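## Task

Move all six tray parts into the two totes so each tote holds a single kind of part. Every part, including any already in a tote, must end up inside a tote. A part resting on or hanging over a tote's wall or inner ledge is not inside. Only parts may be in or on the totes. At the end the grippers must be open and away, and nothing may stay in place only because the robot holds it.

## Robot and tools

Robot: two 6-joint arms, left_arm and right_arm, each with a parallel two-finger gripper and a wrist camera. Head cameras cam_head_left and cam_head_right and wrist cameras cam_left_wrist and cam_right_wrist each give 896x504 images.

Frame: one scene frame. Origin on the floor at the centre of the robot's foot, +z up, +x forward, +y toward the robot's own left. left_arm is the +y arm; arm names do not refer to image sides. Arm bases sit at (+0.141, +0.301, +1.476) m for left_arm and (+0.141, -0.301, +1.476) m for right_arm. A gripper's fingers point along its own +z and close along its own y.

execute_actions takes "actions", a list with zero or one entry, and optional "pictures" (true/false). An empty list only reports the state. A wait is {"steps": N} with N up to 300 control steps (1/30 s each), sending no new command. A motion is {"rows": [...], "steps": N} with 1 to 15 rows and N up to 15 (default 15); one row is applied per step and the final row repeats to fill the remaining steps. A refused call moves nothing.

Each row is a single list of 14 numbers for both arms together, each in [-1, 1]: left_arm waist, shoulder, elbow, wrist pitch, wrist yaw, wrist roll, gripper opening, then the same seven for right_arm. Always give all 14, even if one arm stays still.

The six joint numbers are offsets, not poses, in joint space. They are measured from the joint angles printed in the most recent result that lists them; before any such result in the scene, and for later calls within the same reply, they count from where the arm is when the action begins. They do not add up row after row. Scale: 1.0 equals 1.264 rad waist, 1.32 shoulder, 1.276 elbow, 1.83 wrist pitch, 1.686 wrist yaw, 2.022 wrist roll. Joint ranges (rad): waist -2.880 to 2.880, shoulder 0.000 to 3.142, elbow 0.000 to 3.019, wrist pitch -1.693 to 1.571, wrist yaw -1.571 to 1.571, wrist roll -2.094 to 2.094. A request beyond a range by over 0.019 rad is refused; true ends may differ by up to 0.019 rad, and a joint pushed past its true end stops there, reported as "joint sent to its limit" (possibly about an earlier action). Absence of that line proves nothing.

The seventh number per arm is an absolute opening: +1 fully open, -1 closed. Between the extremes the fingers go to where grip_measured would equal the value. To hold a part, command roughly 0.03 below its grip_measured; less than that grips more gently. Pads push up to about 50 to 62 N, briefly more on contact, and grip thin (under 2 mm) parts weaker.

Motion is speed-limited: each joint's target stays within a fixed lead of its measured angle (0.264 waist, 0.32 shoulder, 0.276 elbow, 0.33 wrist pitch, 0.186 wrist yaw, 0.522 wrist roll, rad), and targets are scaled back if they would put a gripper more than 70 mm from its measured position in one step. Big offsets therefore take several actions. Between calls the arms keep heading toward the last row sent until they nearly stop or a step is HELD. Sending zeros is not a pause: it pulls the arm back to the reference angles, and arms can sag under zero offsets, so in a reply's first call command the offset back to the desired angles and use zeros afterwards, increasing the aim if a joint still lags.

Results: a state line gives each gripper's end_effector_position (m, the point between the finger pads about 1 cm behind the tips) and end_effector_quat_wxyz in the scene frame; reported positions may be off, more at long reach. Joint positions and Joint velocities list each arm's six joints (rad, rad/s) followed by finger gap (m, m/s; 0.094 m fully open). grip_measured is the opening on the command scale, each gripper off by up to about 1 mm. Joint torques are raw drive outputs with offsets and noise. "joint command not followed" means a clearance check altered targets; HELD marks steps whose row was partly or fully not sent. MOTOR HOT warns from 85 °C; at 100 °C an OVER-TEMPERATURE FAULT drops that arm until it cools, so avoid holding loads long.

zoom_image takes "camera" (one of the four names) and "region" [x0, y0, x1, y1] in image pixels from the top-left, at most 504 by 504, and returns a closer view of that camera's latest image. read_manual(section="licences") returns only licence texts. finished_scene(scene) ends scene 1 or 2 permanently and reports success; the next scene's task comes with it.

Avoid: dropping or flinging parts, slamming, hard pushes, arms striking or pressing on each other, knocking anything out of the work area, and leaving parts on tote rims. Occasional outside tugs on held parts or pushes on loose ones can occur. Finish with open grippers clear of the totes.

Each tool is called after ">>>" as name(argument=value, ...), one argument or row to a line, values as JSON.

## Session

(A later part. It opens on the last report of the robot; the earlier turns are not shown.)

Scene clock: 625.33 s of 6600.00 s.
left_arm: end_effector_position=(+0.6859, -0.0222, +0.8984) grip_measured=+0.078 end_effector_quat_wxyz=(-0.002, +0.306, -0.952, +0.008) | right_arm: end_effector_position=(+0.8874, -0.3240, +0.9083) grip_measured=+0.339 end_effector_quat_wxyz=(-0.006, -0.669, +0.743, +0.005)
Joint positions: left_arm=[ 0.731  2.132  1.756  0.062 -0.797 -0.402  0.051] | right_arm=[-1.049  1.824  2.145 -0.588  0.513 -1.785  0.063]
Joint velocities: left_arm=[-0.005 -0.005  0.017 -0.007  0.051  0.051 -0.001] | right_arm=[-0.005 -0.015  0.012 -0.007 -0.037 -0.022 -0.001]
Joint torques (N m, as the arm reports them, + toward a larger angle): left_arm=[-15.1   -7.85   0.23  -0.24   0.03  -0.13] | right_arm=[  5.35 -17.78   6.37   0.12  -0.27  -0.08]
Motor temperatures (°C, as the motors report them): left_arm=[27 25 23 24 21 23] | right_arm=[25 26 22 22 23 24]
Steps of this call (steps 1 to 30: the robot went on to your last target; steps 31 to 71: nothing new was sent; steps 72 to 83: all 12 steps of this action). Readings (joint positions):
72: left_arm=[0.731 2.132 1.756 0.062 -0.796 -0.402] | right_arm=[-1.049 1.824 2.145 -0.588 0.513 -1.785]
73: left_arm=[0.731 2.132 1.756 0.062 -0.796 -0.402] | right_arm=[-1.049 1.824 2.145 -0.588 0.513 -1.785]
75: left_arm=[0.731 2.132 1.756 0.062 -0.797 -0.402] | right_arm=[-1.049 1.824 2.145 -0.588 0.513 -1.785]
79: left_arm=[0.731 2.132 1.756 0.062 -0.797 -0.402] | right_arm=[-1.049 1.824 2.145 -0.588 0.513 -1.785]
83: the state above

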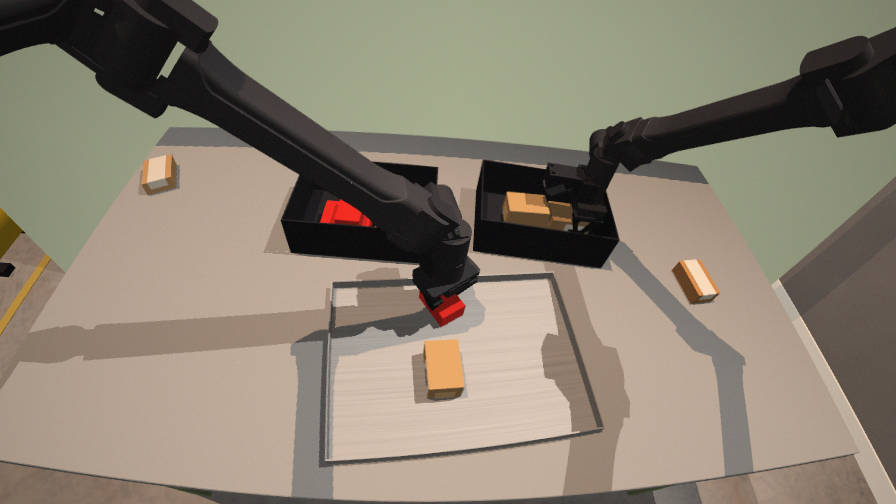

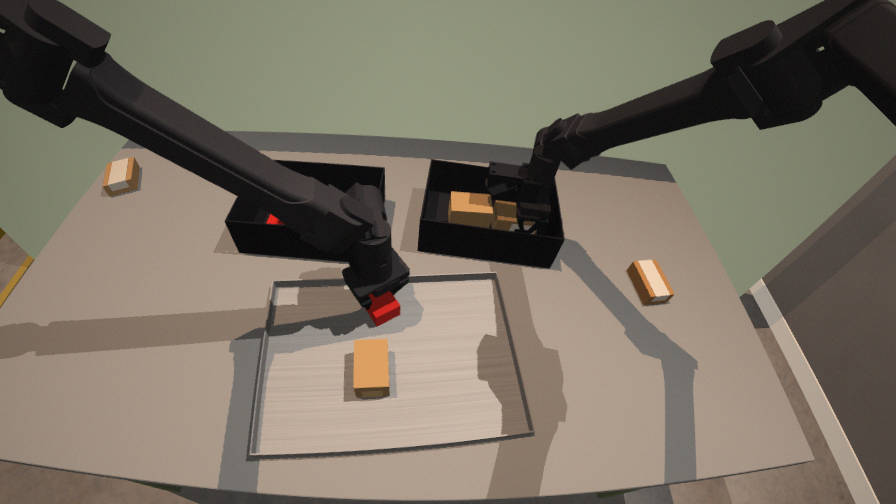

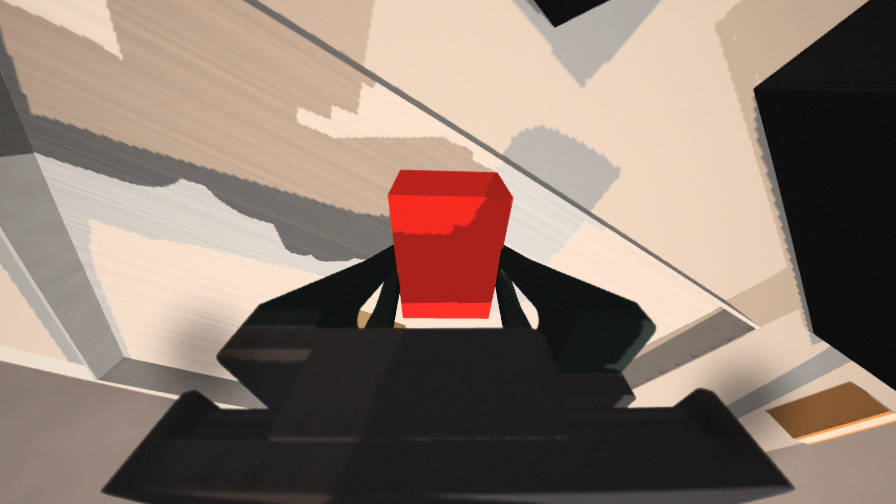

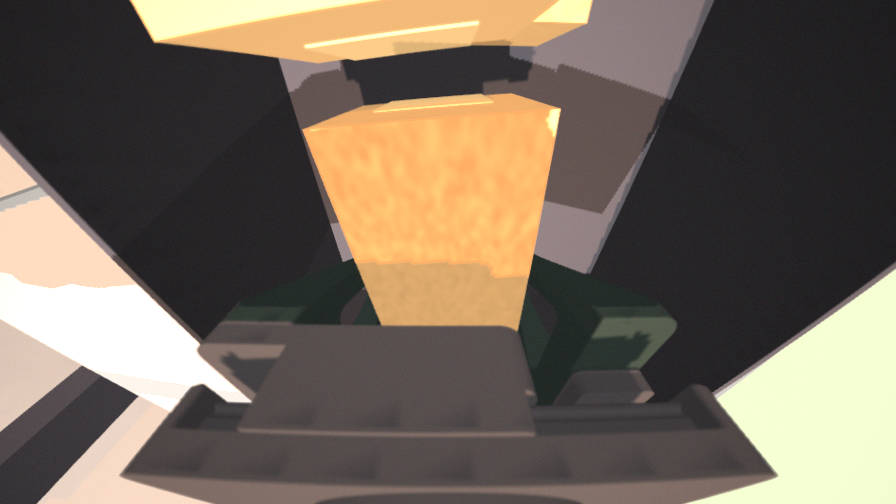

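>>> execute_actions(
  actions=[
    {"rows":[[-0.02,0,0,0,0,0,0.045,0,0,0.015,0,0,0,0.31],[-0.032,-0.005,-0.005,0,-0.004,0,0.045,-0.003,0,0.027,0,-0.002,0,0.31],[-0.042,-0.015,-0.015,0,-0.009,0,0.045,-0.006,0.003,0.037,-0.001,-0.004,-0.001,0.31],[-0.051,-0.028,-0.029,0,-0.015,0.003,0.045,-0.008,0.006,0.045,-0.002,-0.006,-0.002,0.31],[-0.059,-0.043,-0.044,-0.001,-0.022,0.007,0.045,-0.01,0.009,0.051,-0.003,-0.008,-0.003,0.31],[-0.067,-0.059,-0.061,-0.002,-0.029,0.012,0.045,-0.01,0.012,0.056,-0.003,-0.009,-0.004,0.31],[-0.074,-0.076,-0.079,-0.004,-0.036,0.018,0.045,-0.01,0.015,0.06,-0.003,-0.01,-0.005,0.31],[-0.08,-0.093,-0.097,-0.006,-0.043,0.025,0.045,-0.01,0.018,0.06,-0.003,-0.011,-0.006,0.31],[-0.086,-0.11,-0.115,-0.008,-0.05,0.033,0.045,-0.01,0.02,0.06,-0.003,-0.011,-0.006,0.31],[-0.091,-0.127,-0.133,-0.01,-0.056,0.041,0.045,-0.01,0.022,0.06,-0.003,-0.011,-0.006,0.31],[-0.095,-0.143,-0.15,-0.012,-0.062,0.049,0.045,-0.01,0.023,0.06,-0.003,-0.011,-0.006,0.31],[-0.099,-0.158,-0.166,-0.014,-0.067,0.057,0.045,-0.01,0.023,0.06,-0.003,-0.011,-0.006,0.31],[-0.102,-0.171,-0.18,-0.015,-0.072,0.064,0.045,-0.01,0.023,0.06,-0.003,-0.011,-0.006,0.31],[-0.104,-0.182,-0.191,-0.016,-0.076,0.07,0.045,-0.01,0.023,0.06,-0.003,-0.011,-0.006,0.31],[-0.106,-0.191,-0.2,-0.017,-0.079,0.075,0.045,-0.01,0.023,0.06,-0.003,-0.011,-0.006,0.31]],"steps":15},
  ],
)

Scene clock: 631.10 s of 6600.00 s.
left_arm: end_effector_position=(+0.6876, -0.0051, +0.9974) grip_measured=+0.077 end_effector_quat_wxyz=(-0.000, +0.237, -0.971, -0.007) | right_arm: end_effector_position=(+0.9051, -0.3297, +0.9118) grip_measured=+0.339 end_effector_quat_wxyz=(+0.007, -0.664, +0.748, -0.006)
Joint positions: left_arm=[ 0.631  1.934  1.524  0.049 -0.922 -0.317  0.051] | right_arm=[-1.049  1.834  2.19  -0.588  0.501 -1.789  0.063]
Joint velocities: left_arm=[-0.298 -0.65  -0.388 -0.046 -0.125  0.33  -0.001] | right_arm=[-0.005  0.024 -0.032 -0.032  0.037 -0.022 -0.   ]
Joint torques (N m, as the arm reports them, + toward a larger angle): left_arm=[-15.54  -8.26   0.33  -0.89  -0.14   0.02] | right_arm=[  5.18 -15.12   6.45   0.21  -0.27  -0.08]
Motor temperatures (°C, as the motors report them): left_arm=[27 25 23 24 21 23] | right_arm=[25 26 23 22 23 24]
Steps of this call (steps 1 to 15: the robot went on to your last target; steps 16 to 90: nothing new was sent; then 2.27 s passed at rest; steps 91 to 105: all 15 steps of this action). Readings (joint positions):
91: left_arm=[0.731 2.132 1.756 0.062 -0.797 -0.402] | right_arm=[-1.049 1.824 2.145 -0.588 0.513 -1.785]
92: left_arm=[0.731 2.132 1.756 0.062 -0.799 -0.402] | right_arm=[-1.049 1.824 2.145 -0.588 0.513 -1.785]
94: left_arm=[0.729 2.129 1.750 0.062 -0.812 -0.402] | right_arm=[-1.049 1.825 2.149 -0.588 0.511 -1.785]
98: left_arm=[0.708 2.084 1.675 0.062 -0.857 -0.393] | right_arm=[-1.049 1.832 2.176 -0.588 0.502 -1.787]
105: the state above

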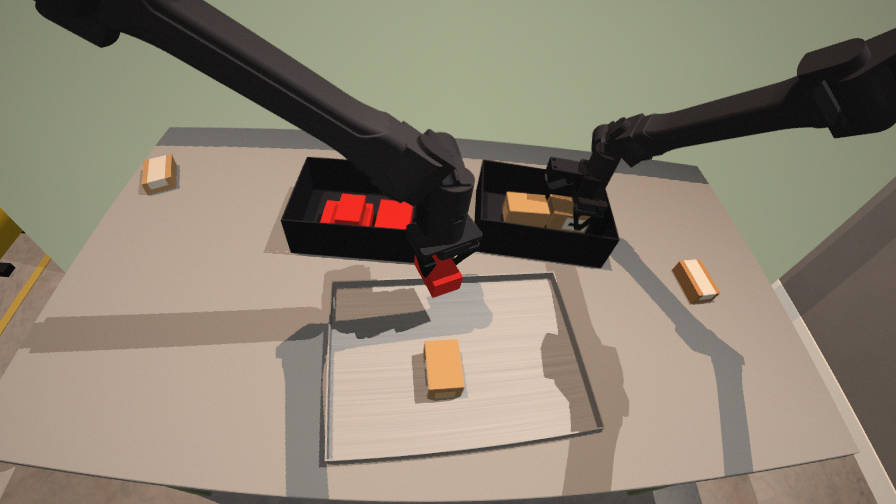

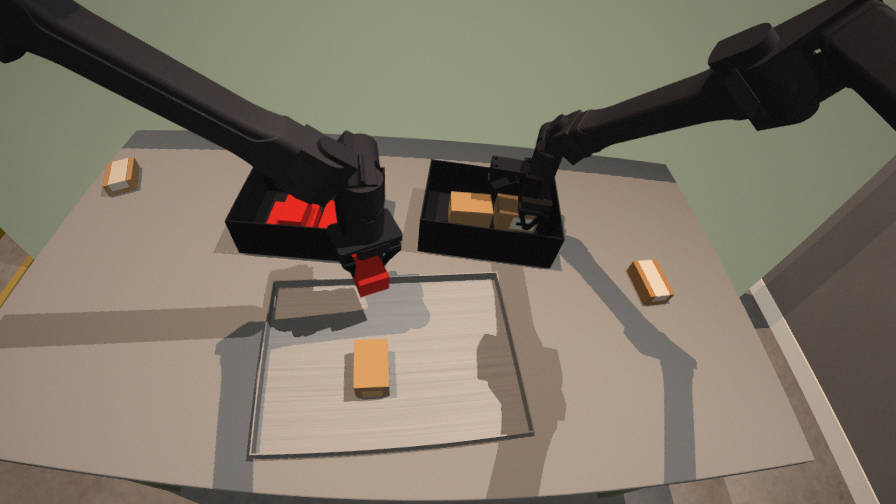

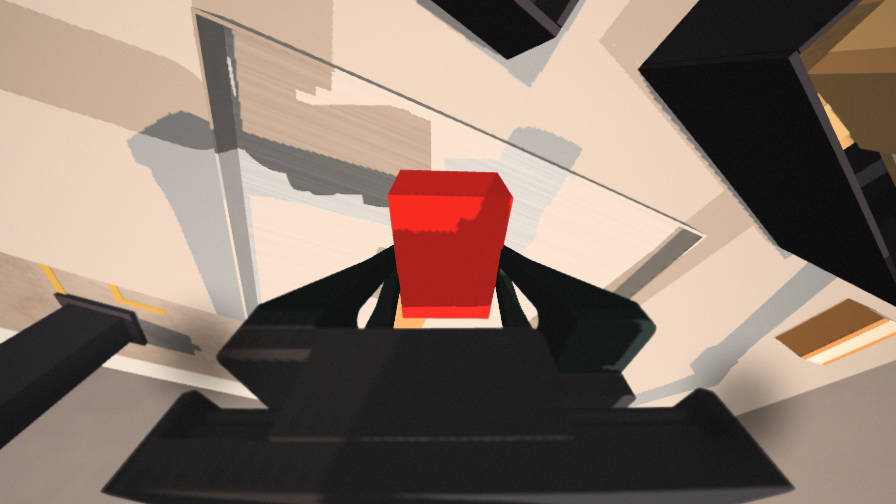

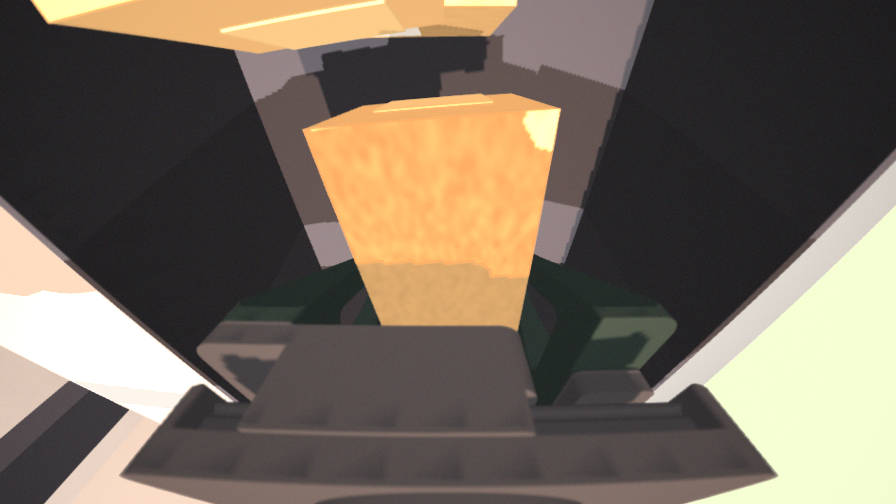

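>>> execute_actions(
  actions=[
    {"rows":[[-0.027,-0.041,-0.01,-0.015,-0.005,0.04,0.045,-0.012,0.008,0.012,-0.003,-0.003,-0.004,0.31],[-0.028,-0.042,0.015,-0.035,-0.006,0.052,0.045,-0.016,0.01,0.014,-0.003,-0.004,-0.004,0.31],[-0.029,-0.043,0.045,-0.058,-0.007,0.066,0.045,-0.019,0.012,0.016,-0.003,-0.004,-0.004,0.31],[-0.03,-0.044,0.078,-0.083,-0.007,0.081,0.045,-0.021,0.014,0.018,-0.003,-0.004,-0.004,0.31],[-0.031,-0.045,0.112,-0.109,-0.008,0.097,0.045,-0.022,0.016,0.02,-0.003,-0.004,-0.004,0.31],[-0.032,-0.046,0.146,-0.135,-0.008,0.113,0.045,-0.022,0.018,0.02,-0.003,-0.004,-0.004,0.31],[-0.032,-0.047,0.18,-0.161,-0.009,0.129,0.045,-0.022,0.018,0.02,-0.003,-0.004,-0.004,0.31],[-0.032,-0.048,0.214,-0.187,-0.009,0.145,0.045,-0.022,0.018,0.02,-0.003,-0.004,-0.004,0.31],[-0.032,-0.049,0.247,-0.212,-0.01,0.161,0.045,-0.022,0.018,0.02,-0.003,-0.004,-0.004,0.31],[-0.032,-0.05,0.278,-0.236,-0.01,0.176,0.045,-0.022,0.018,0.02,-0.003,-0.004,-0.004,0.31],[-0.032,-0.051,0.307,-0.258,-0.011,0.19,0.045,-0.022,0.018,0.02,-0.003,-0.004,-0.004,0.31],[-0.032,-0.052,0.333,-0.278,-0.011,0.203,0.045,-0.022,0.018,0.02,-0.003,-0.004,-0.004,0.31],[-0.032,-0.052,0.356,-0.296,-0.011,0.215,0.045,-0.022,0.018,0.02,-0.003,-0.004,-0.004,0.31],[-0.032,-0.052,0.375,-0.311,-0.011,0.226,0.045,-0.022,0.018,0.02,-0.003,-0.004,-0.004,0.31],[-0.032,-0.052,0.39,-0.322,-0.011,0.234,0.045,-0.022,0.018,0.02,-0.003,-0.004,-0.004,0.31]],"steps":15},
  ],
)

Scene clock: 636.57 s of 6600.00 s.
left_arm: end_effector_position=(+0.8539, +0.0502, +1.0382) grip_measured=+0.077 end_effector_quat_wxyz=(-0.007, -0.052, +0.999, +0.004) | right_arm: end_effector_position=(+0.8968, -0.3343, +0.9024) grip_measured=+0.339 end_effector_quat_wxyz=(-0.001, -0.665, +0.747, -0.004)
Joint positions: left_arm=[ 0.609  1.897  1.958 -0.456 -0.937  0.027  0.051] | right_arm=[-1.063  1.844  2.19  -0.588  0.499 -1.79   0.063]
Joint velocities: left_arm=[-0.005 -0.132  0.95  -0.979  0.022  0.725 -0.   ] | right_arm=[-0.015 -0.015 -0.002  0.002 -0.022 -0.007  0.   ]
Joint torques (N m, as the arm reports them, + toward a larger angle): left_arm=[-16.42 -11.36   2.98  -0.72  -0.11   0.01] | right_arm=[  5.1  -16.55   5.88   0.15  -0.22  -0.14]
Motor temperatures (°C, as the motors report them): left_arm=[27 25 23 24 21 23] | right_arm=[25 26 23 22 23 24]
Steps of this call (steps 1 to 30: the robot went on to your last target; steps 31 to 90: nothing new was sent; then 1.97 s passed at rest; steps 91 to 105: all 15 steps of this action). Readings (joint positions):
91: left_arm=[0.609 1.879 1.508 0.046 -0.930 -0.264] | right_arm=[-1.049 1.844 2.190 -0.588 0.501 -1.790]
92: left_arm=[0.609 1.879 1.511 0.036 -0.930 -0.258] | right_arm=[-1.049 1.844 2.190 -0.588 0.500 -1.790]
94: left_arm=[0.609 1.884 1.539 -0.019 -0.932 -0.234] | right_arm=[-1.050 1.844 2.190 -0.588 0.499 -1.790]
98: left_arm=[0.609 1.904 1.682 -0.185 -0.933 -0.151] | right_arm=[-1.057 1.844 2.190 -0.588 0.499 -1.790]
105: the state above

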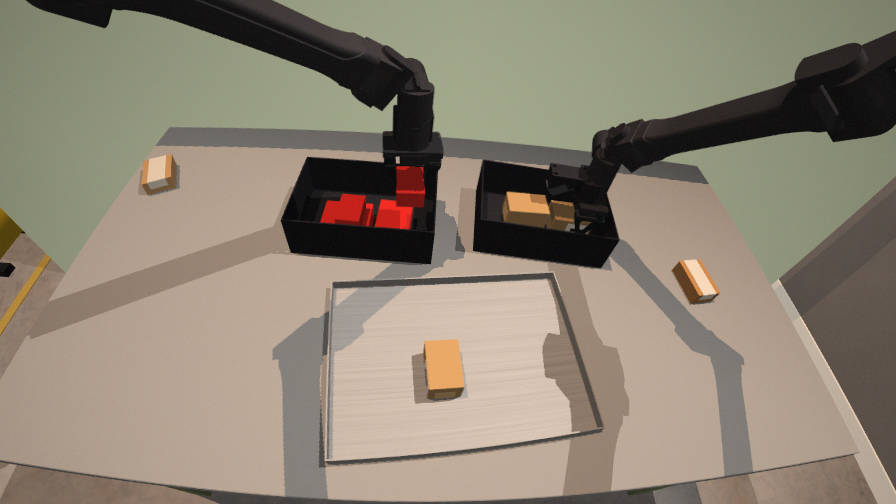

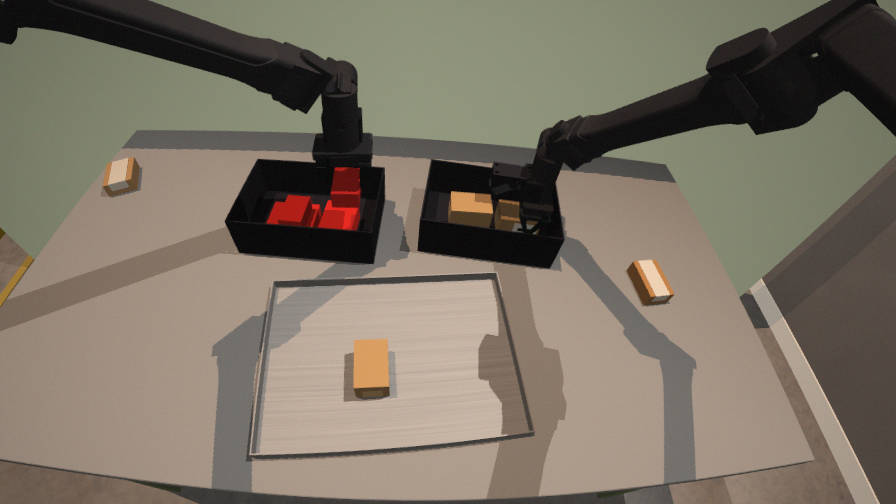

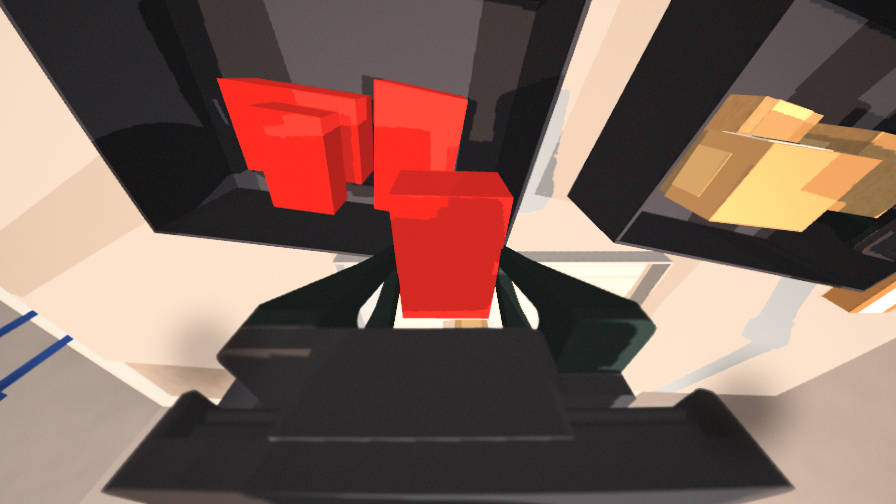

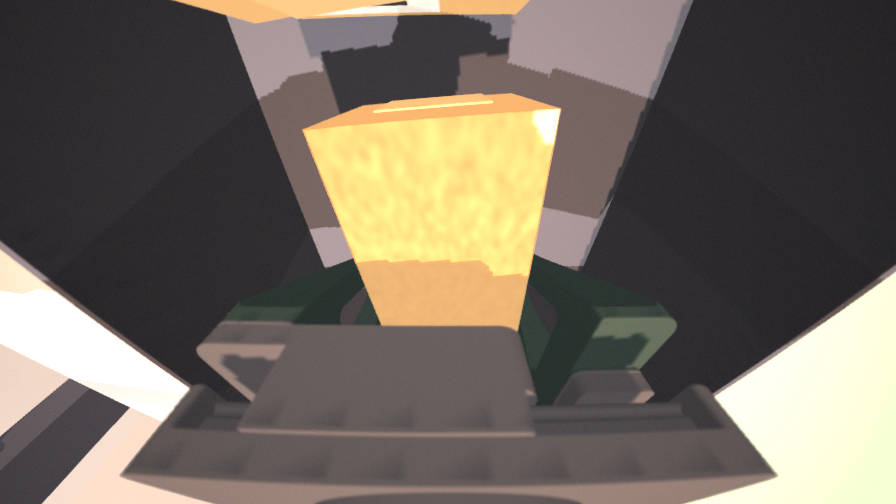

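>>> execute_actions(
  actions=[
    {"rows":[[0,-0.015,0.055,-0.045,0,0.064,0.045,0,0.008,0,0,0,0,0.31],[0,-0.01,0.075,-0.045,0.004,0.066,0.045,0,0.013,0.002,0,0,0,0.31],[0.006,0,0.095,-0.044,0.008,0.068,0.045,0,0.017,0.004,0,0,0,0.31],[0.012,0.01,0.11,-0.043,0.013,0.07,0.045,0,0.02,0.005,0,0,0,0.31],[0.018,0.02,0.122,-0.042,0.018,0.072,0.045,0,0.022,0.005,0,0,0,0.31],[0.024,0.03,0.132,-0.041,0.023,0.073,0.045,0,0.022,0.005,0,0,0,0.31],[0.029,0.039,0.141,-0.04,0.027,0.074,0.045,0,0.022,0.005,0,0,0,0.31],[0.033,0.047,0.148,-0.04,0.031,0.075,0.045,0,0.022,0.005,0,0,0,0.31],[0.037,0.054,0.154,-0.04,0.034,0.076,0.045,0,0.022,0.005,0,0,0,0.31],[0.04,0.059,0.158,-0.04,0.036,0.076,0.045,0,0.022,0.005,0,0,0,0.31],[0.04,0.063,0.16,-0.04,0.037,0.076,0.045,0,0.022,0.005,0,0,0,0.31]],"steps":14},
  ],
)

Scene clock: 640.03 s of 6600.00 s.
left_arm: end_effector_position=(+0.8929, +0.0578, +1.0169) grip_measured=+0.077 end_effector_quat_wxyz=(+0.004, -0.006, +1.000, -0.010) | right_arm: end_effector_position=(+0.8869, -0.3250, +0.8922) grip_measured=+0.339 end_effector_quat_wxyz=(-0.005, -0.668, +0.744, +0.003)
Joint positions: left_arm=[ 0.64   1.97   2.144 -0.524 -0.878  0.162  0.051] | right_arm=[-1.063  1.863  2.19  -0.588  0.499 -1.79   0.063]
Joint velocities: left_arm=[ 0.132  0.19   0.007  0.002 -0.037  0.022  0.001] | right_arm=[-0.005  0.034  0.007 -0.007  0.037  0.007  0.   ]
Joint torques (N m, as the arm reports them, + toward a larger angle): left_arm=[-14.51 -10.74   4.6   -0.44   0.16   0.04] | right_arm=[  5.85 -15.91   4.37   0.36  -0.02  -0.07]
Motor temperatures (°C, as the motors report them): left_arm=[27 25 23 24 21 23] | right_arm=[25 26 23 22 23 24]
Steps of this call (steps 1 to 45: the robot went on to your last target; steps 46 to 90: nothing new was sent; steps 91 to 104: all 14 steps of this action). Readings (joint positions):
91: left_arm=[0.609 1.870 2.023 -0.524 -0.940 0.140] | right_arm=[-1.063 1.844 2.190 -0.588 0.499 -1.790]
92: left_arm=[0.609 1.871 2.024 -0.524 -0.937 0.141] | right_arm=[-1.063 1.844 2.190 -0.588 0.499 -1.790]
94: left_arm=[0.609 1.880 2.042 -0.524 -0.925 0.144] | right_arm=[-1.063 1.845 2.190 -0.588 0.499 -1.790]
98: left_arm=[0.613 1.922 2.113 -0.524 -0.893 0.153] | right_arm=[-1.063 1.852 2.190 -0.588 0.499 -1.790]
104: the state above

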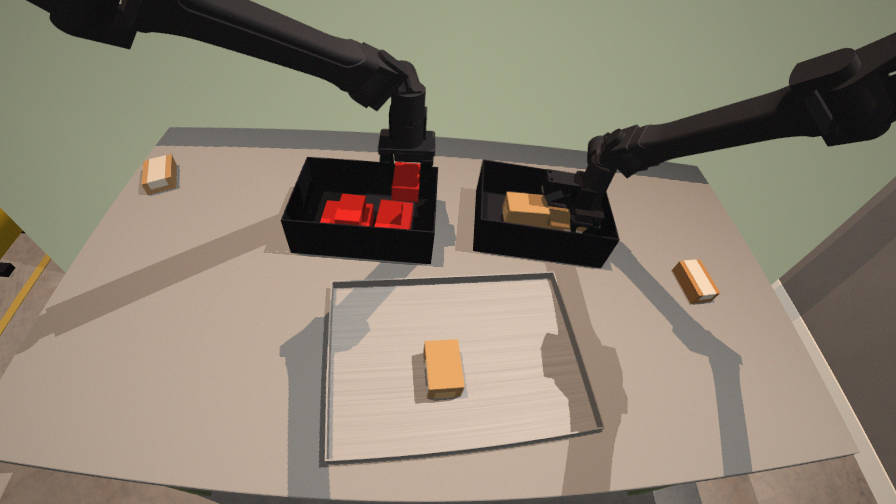

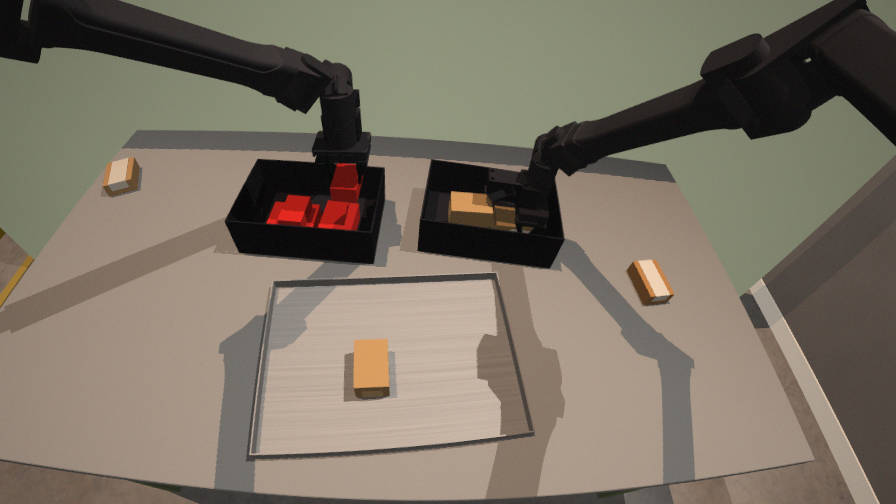

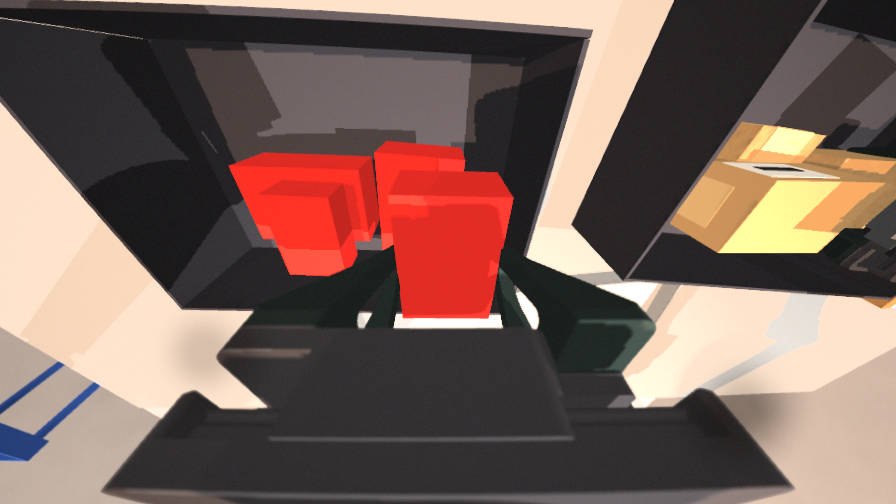

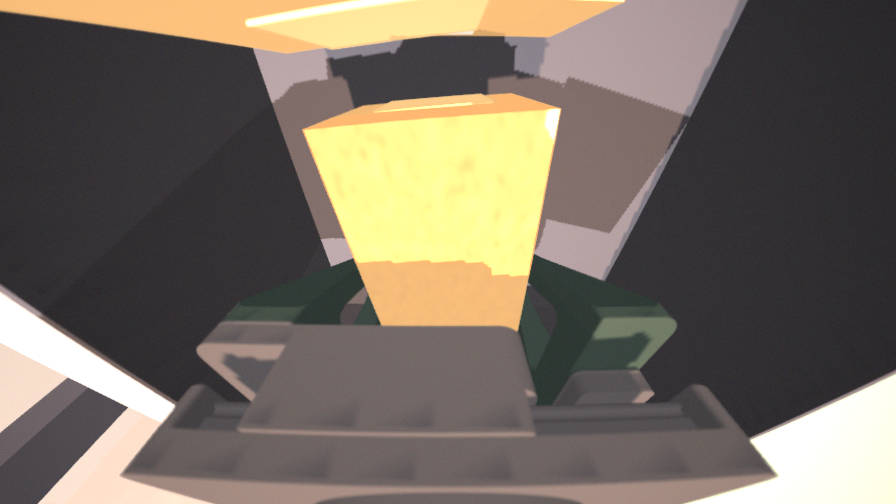

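>>> execute_actions(
  actions=[
    {"rows":[[0.016,0.01,0.016,0,0.004,0.009,0.045,0,0,0,0,0,0,0.34],[0.022,0.015,0.023,0,0.007,0.01,0.045,0,0,0,0,0,0,0.55],[0.027,0.02,0.03,0,0.01,0.011,0.045,0,0,0,0,0,0,0.7],[0.031,0.026,0.037,0,0.013,0.012,0.045,0,0,0,0,0,0,0.7],[0.035,0.032,0.044,0.001,0.016,0.013,0.045,0,0,0,0,0,0,0.7],[0.039,0.038,0.051,0.001,0.018,0.014,0.045,0,0,0,0,0,0,0.7],[0.042,0.044,0.058,0.002,0.02,0.015,0.045,0.015,-0.01,0,0,0.004,0,0.7],[0.045,0.05,0.064,0.002,0.022,0.016,0.045,0.03,-0.025,-0.01,0,0.01,0,0.7],[0.047,0.055,0.07,0.003,0.024,0.017,0.045,0.042,-0.045,-0.028,0,0.018,0.003,0.7],[0.049,0.06,0.075,0.003,0.025,0.017,0.045,0.053,-0.068,-0.05,0,0.027,0.006,0.7],[0.05,0.063,0.079,0.003,0.026,0.017,0.045,0.063,-0.092,-0.075,-0.001,0.036,0.009,0.7],[0.05,0.065,0.082,0.003,0.026,0.017,0.045,0.073,-0.117,-0.102,-0.002,0.045,0.012,0.7],[0.05,0.065,0.082,0.003,0.026,0.017,0.045,0.083,-0.142,-0.13,-0.003,0.054,0.015,0.7],[0.05,0.065,0.082,0.003,0.026,0.017,0.045,0.092,-0.167,-0.158,-0.004,0.062,0.018,0.7],[0.05,0.065,0.082,0.003,0.026,0.017,0.045,0.1,-0.19,-0.185,-0.005,0.07,0.021,0.7]],"steps":15},
  ],
)

Scene clock: 645.20 s of 6600.00 s.
left_arm: end_effector_position=(+0.8870, +0.0598, +0.9737) grip_measured=+0.077 end_effector_quat_wxyz=(-0.000, -0.006, +1.000, -0.008) | right_arm: end_effector_position=(+0.8667, -0.3139, +0.9301) grip_measured=+0.698 end_effector_quat_wxyz=(-0.035, -0.678, +0.734, +0.010)
Joint positions: left_arm=[ 0.69   2.045  2.228 -0.524 -0.837  0.178  0.051] | right_arm=[-1.016  1.764  2.035 -0.588  0.591 -1.777  0.08 ]
Joint velocities: left_arm=[ 0.073  0.083  0.007 -0.017  0.022 -0.022 -0.   ] | right_arm=[ 0.327 -0.679 -0.774 -0.027  0.286  0.11  -0.001]
Joint torques (N m, as the arm reports them, + toward a larger angle): left_arm=[-14.58 -10.71   5.01  -0.01   0.17   0.04] | right_arm=[  8.57 -21.82   3.52   0.07   0.24  -0.01]
Motor temperatures (°C, as the motors report them): left_arm=[27 25 24 24 21 23] | right_arm=[25 27 22 22 23 24]
Steps of this call (steps 1 to 30: the robot went on to your last target; steps 31 to 90: nothing new was sent; then 1.67 s passed at rest; steps 91 to 105: all 15 steps of this action). Readings (joint positions):
91: left_arm=[0.651 1.992 2.144 -0.524 -0.875 0.165] | right_arm=[-1.063 1.865 2.190 -0.588 0.499 -1.790]
92: left_arm=[0.651 1.992 2.145 -0.524 -0.872 0.165] | right_arm=[-1.063 1.865 2.190 -0.588 0.499 -1.790]
94: left_arm=[0.651 1.994 2.151 -0.524 -0.862 0.167] | right_arm=[-1.063 1.865 2.190 -0.588 0.499 -1.790]
98: left_arm=[0.660 2.012 2.190 -0.524 -0.846 0.172] | right_arm=[-1.062 1.865 2.189 -0.588 0.506 -1.790]
105: the state above

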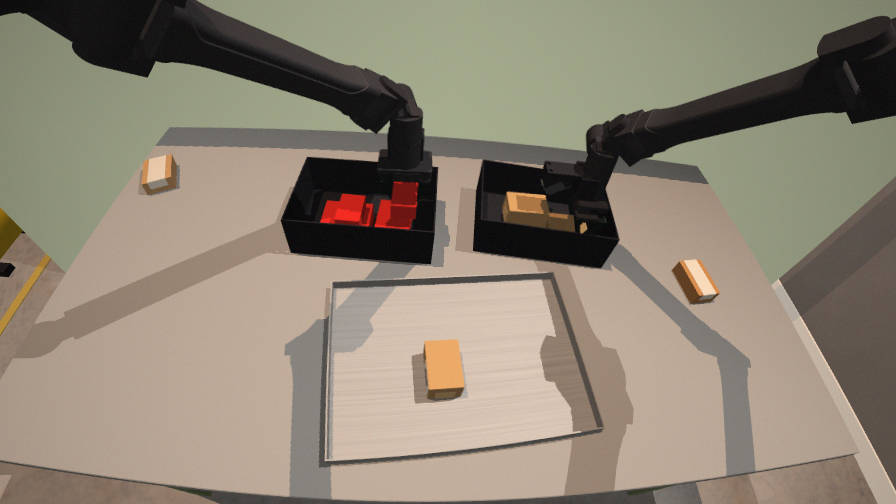

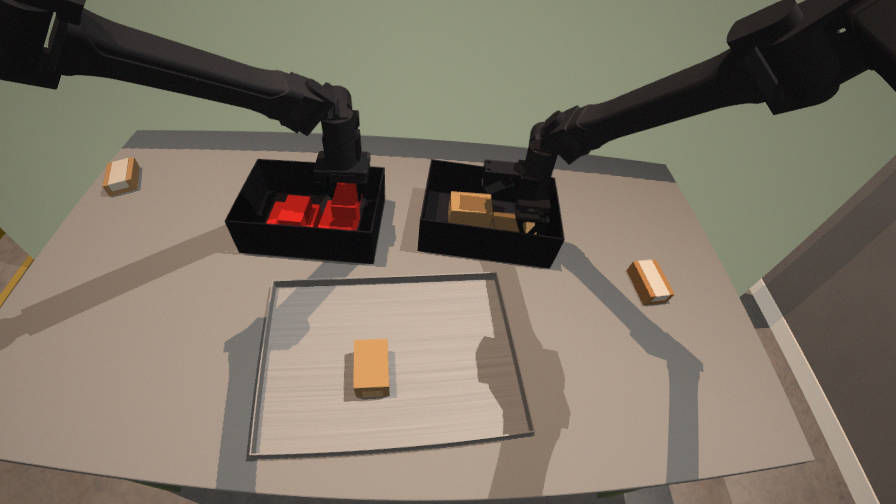

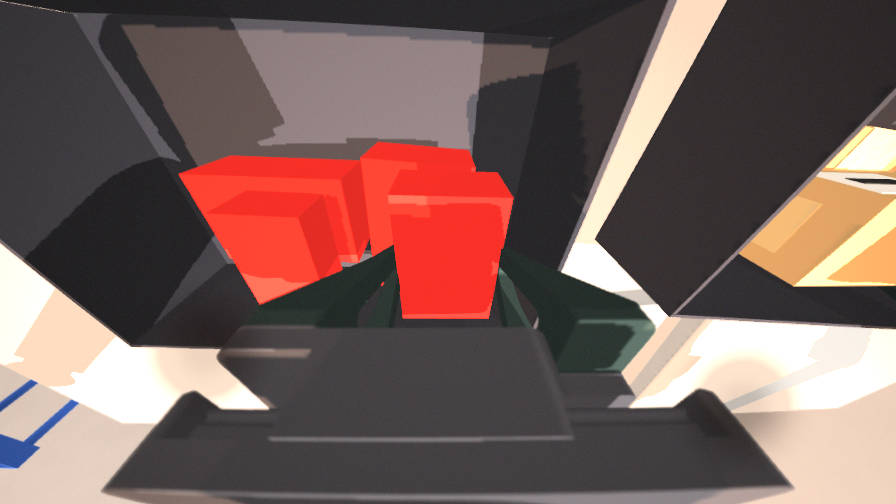

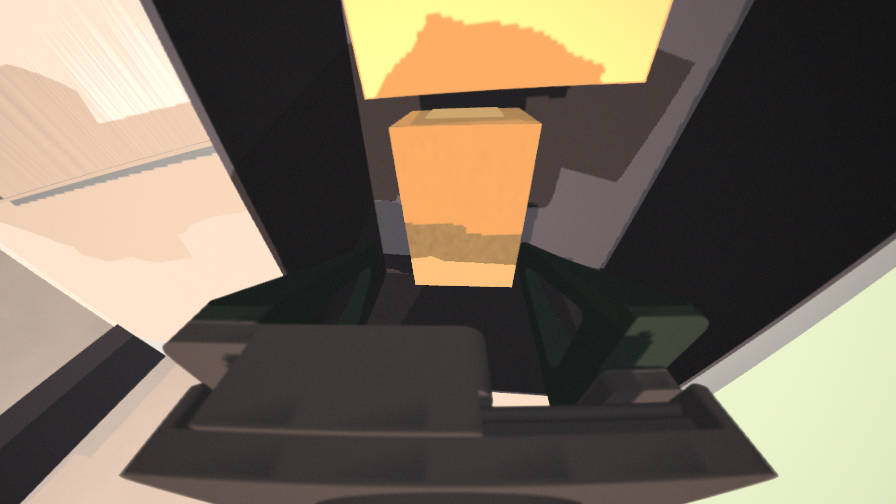

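>>> execute_actions(
  actions=[],
)

Scene clock: 653.57 s of 6600.00 s.
left_arm: end_effector_position=(+0.8788, +0.0548, +0.9665) grip_measured=+0.077 end_effector_quat_wxyz=(-0.005, -0.001, +1.000, -0.008) | right_arm: end_effector_position=(+0.9092, -0.3256, +1.0147) grip_measured=+0.698 end_effector_quat_wxyz=(+0.003, -0.661, +0.750, -0.009)
Joint positions: left_arm=[ 0.694  2.059  2.228 -0.524 -0.835  0.18   0.051] | right_arm=[-0.944  1.61   1.958 -0.592  0.614 -1.755  0.08 ]
Joint velocities: left_arm=[-0.005  0.005 -0.002  0.007  0.022  0.022 -0.001] | right_arm=[-0.024  0.005  0.002 -0.032 -0.037 -0.022 -0.   ]
Joint torques (N m, as the arm reports them, + toward a larger angle): left_arm=[-14.76 -11.09   4.97  -0.02   0.11   0.04] | right_arm=[  5.9  -16.45   3.57   0.22   0.12  -0.01]
Motor temperatures (°C, as the motors report them): left_arm=[27 25 24 24 21 23] | right_arm=[25 27 22 22 23 24]
Steps of this call (steps 1 to 30: the robot went on to your last target; steps 31 to 90: nothing new was sent; then 5.37 s passed at rest). Readings (joint positions):
1: left_arm=[0.692 2.048 2.228 -0.524 -0.837 0.178] | right_arm=[-1.005 1.742 2.009 -0.589 0.599 -1.775]
2: left_arm=[0.694 2.051 2.228 -0.524 -0.837 0.179] | right_arm=[-0.993 1.720 1.988 -0.590 0.605 -1.772]
4: left_arm=[0.694 2.055 2.228 -0.524 -0.837 0.179] | right_arm=[-0.971 1.683 1.964 -0.592 0.610 -1.767]
8: left_arm=[0.694 2.059 2.228 -0.524 -0.835 0.180] | right_arm=[-0.945 1.632 1.959 -0.592 0.611 -1.759]
90: the state above
All arms were judged still, so your last target was given up. Only a new action makes them travel on or press farther. Fingers that are still opening or closing keep moving.

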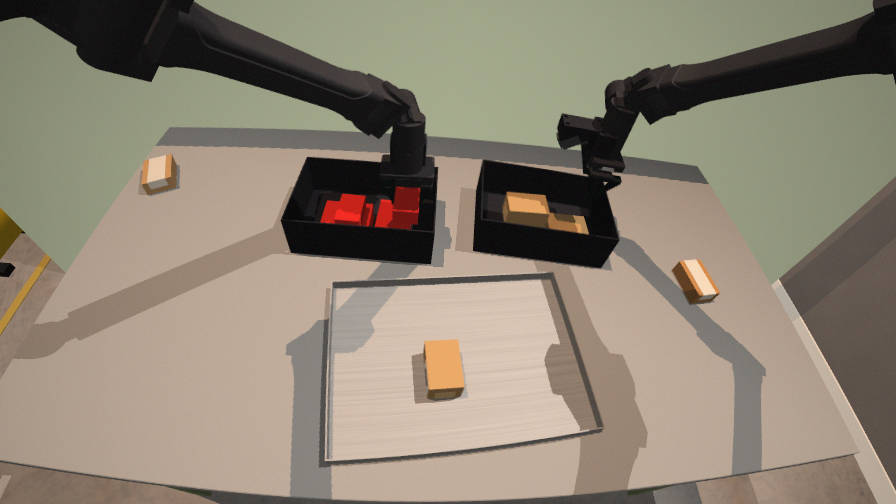

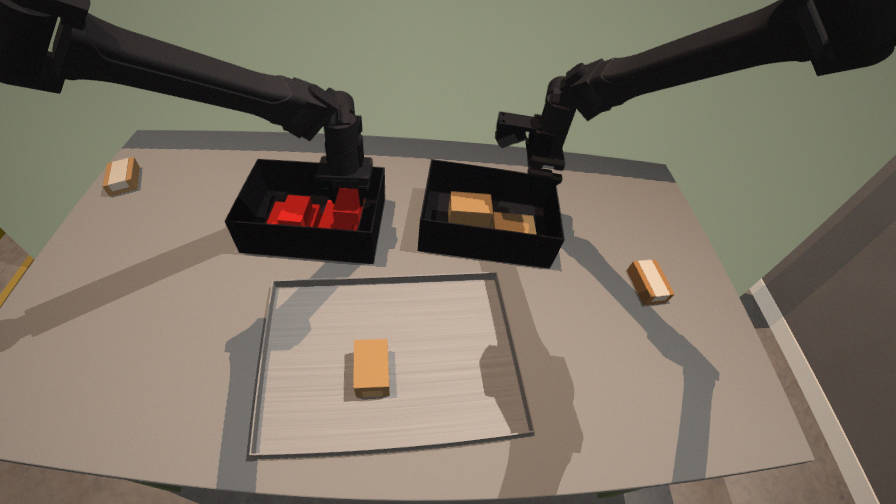

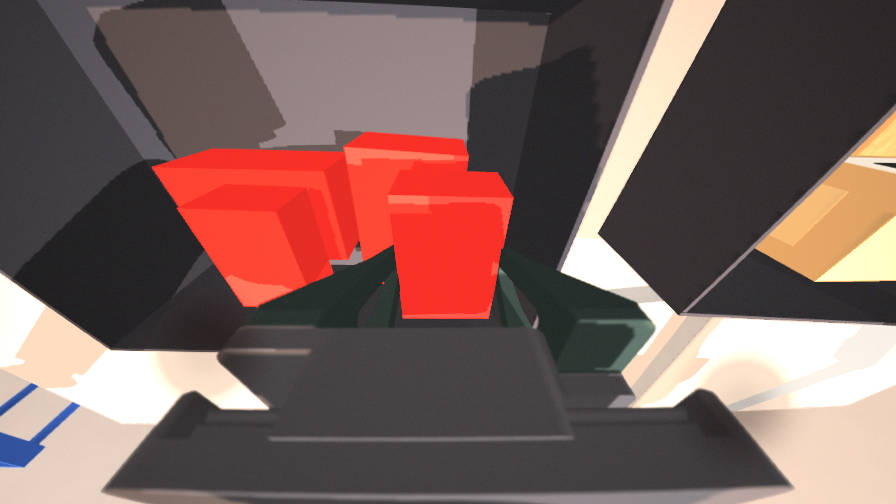

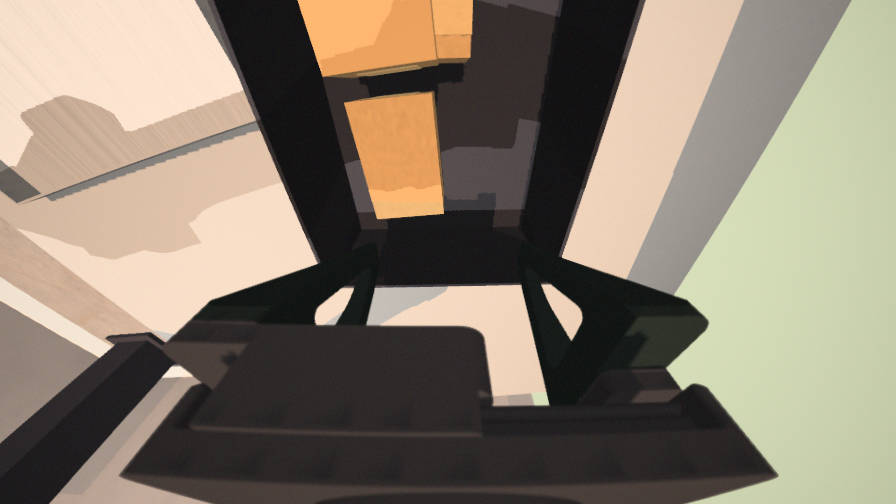

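>>> execute_actions(
  actions=[
    {"rows": [[0.01,0.006,0.01,0,0,0,0.045, 0.01,-0.03,-0.02,0,0,0,0.8],[0.018,0.012,0.02,0.002,0.003,0.005,0.045, 0.02,-0.05,-0.05,-0.005,0.007,0,0.9],[0.026,0.018,0.032,0.004,0.0065,0.01,0.045, 0.026,-0.072,-0.084,-0.009,0.014,0,1.0]], "steps": 15},
  ],
  pictures=false,
)

Scene clock: 657.67 s of 6600.00 s.
left_arm: end_effector_position=(+0.8728, +0.0576, +0.9513) grip_measured=+0.077 end_effector_quat_wxyz=(-0.010, +0.001, +1.000, -0.004) | right_arm: end_effector_position=(+0.8823, -0.3269, +1.0297) grip_measured=+1.000 end_effector_quat_wxyz=(-0.013, -0.673, +0.740, +0.005)
Joint positions: left_arm=[ 0.712  2.08   2.245 -0.524 -0.827  0.185  0.051] | right_arm=[-0.938  1.546  1.854 -0.604  0.633 -1.755  0.094]
Joint velocities: left_arm=[-0.005  0.005 -0.007 -0.012  0.007  0.022 -0.   ] | right_arm=[-0.015 -0.005  0.002 -0.007  0.051  0.037  0.   ]
Joint torques (N m, as the arm reports them, + toward a larger angle): left_arm=[-14.27 -10.98   5.01   0.02   0.13   0.03] | right_arm=[  7.25 -19.08   3.27   0.22   0.19  -0.08]
Motor temperatures (°C, as the motors report them): left_arm=[27 25 24 24 21 23] | right_arm=[25 27 22 22 23 24]
Steps of this call (steps 1 to 90: nothing new was sent; then 0.60 s passed at rest; steps 91 to 105: all 15 steps of this action). Readings (joint positions):
91: left_arm=[0.694 2.059 2.228 -0.524 -0.835 0.180] | right_arm=[-0.944 1.610 1.955 -0.592 0.614 -1.755]
92: left_arm=[0.694 2.059 2.228 -0.524 -0.835 0.180] | right_arm=[-0.944 1.604 1.944 -0.592 0.616 -1.755]
94: left_arm=[0.696 2.065 2.237 -0.524 -0.828 0.182] | right_arm=[-0.943 1.577 1.890 -0.595 0.629 -1.755]
98: left_arm=[0.704 2.074 2.245 -0.524 -0.827 0.183] | right_arm=[-0.940 1.554 1.854 -0.604 0.632 -1.755]
105: the state above

>>> execute_actions(
  actions=[
    {"rows": [[0,0,0.008,0,0,0,0.045, 0.02,-0.005,-0.04,0.025,0.01,0.05,1.0],[0,0,0.014,0,0,0,0.045, 0.04,-0.01,-0.09,0.055,0.02,0.1,1.0],[0,0,0.016,0,0,0,0.045, 0.06,-0.015,-0.15,0.09,0.03,0.16,1.0],[0,0,0.016,0,0,0,0.045, 0.08,-0.02,-0.21,0.13,0.04,0.22,1.0],[0,0,0.016,0,0,0,0.045, 0.1,-0.025,-0.27,0.165,0.055,0.28,1.0],[0,0,0.016,0,0,0,0.045, 0.12,-0.03,-0.33,0.2,0.07,0.34,1.0],[0,0,0.016,0,0,0,0.2, 0.135,-0.035,-0.39,0.24,0.08,0.4,1.0],[0,0,0.016,0,0,0,0.3, 0.15,-0.038,-0.45,0.275,0.09,0.46,1.0],[0,0,0.016,0,0,0,0.45, 0.162,-0.041,-0.5,0.31,0.1,0.52,1.0],[0,0,0.016,0,0,0,0.6, 0.17,-0.043,-0.55,0.34,0.108,0.57,1.0],[0,0,0.016,0,0,0,0.6, 0.176,-0.043,-0.585,0.36,0.113,0.62,1.0],[0,0,0.016,0,0,0,0.6, 0.18,-0.043,-0.601,0.37,0.115,0.66,1.0]], "steps": 15},
  ],
  pictures=false,
)

Scene clock: 668.60 s of 6600.00 s.
left_arm: end_effector_position=(+0.8728, +0.0575, +0.9513) grip_measured=+0.598 end_effector_quat_wxyz=(-0.009, +0.001, +1.000, -0.004) | right_arm: end_effector_position=(+0.6653, -0.1653, +1.0499) grip_measured=+1.000 end_effector_quat_wxyz=(-0.021, -0.355, +0.935, -0.003)
Joint positions: left_arm=[ 0.712  2.08   2.245 -0.524 -0.827  0.185  0.075] | right_arm=[-0.757  1.508  1.145  0.003  0.817 -0.919  0.094]
Joint velocities: left_arm=[ 0.024 -0.005  0.002 -0.012 -0.051 -0.081  0.001] | right_arm=[ 0.503 -0.005 -1.375  0.774  0.051  2.733  0.   ]
Joint torques (N m, as the arm reports them, + toward a larger angle): left_arm=[-15.65 -11.04   4.86  -0.25   0.03  -0.13] | right_arm=[  7.23 -10.73   2.43   1.07   0.34  -0.06]
Motor temperatures (°C, as the motors report them): left_arm=[27 25 24 24 21 23] | right_arm=[25 27 22 22 23 24]
Steps of this call (steps 1 to 15: the robot went on to your last target; steps 16 to 90: nothing new was sent; then 7.43 s passed at rest; steps 91 to 105: all 15 steps of this action). Readings (joint positions):
91: left_arm=[0.712 2.080 2.245 -0.524 -0.827 0.185] | right_arm=[-0.938 1.546 1.847 -0.596 0.638 -1.741]
92: left_arm=[0.712 2.080 2.245 -0.524 -0.827 0.185] | right_arm=[-0.936 1.541 1.827 -0.570 0.651 -1.710]
94: left_arm=[0.712 2.080 2.245 -0.524 -0.827 0.185] | right_arm=[-0.926 1.521 1.739 -0.485 0.680 -1.611]
98: left_arm=[0.712 2.080 2.245 -0.524 -0.827 0.185] | right_arm=[-0.877 1.508 1.542 -0.322 0.740 -1.401]
105: the state above


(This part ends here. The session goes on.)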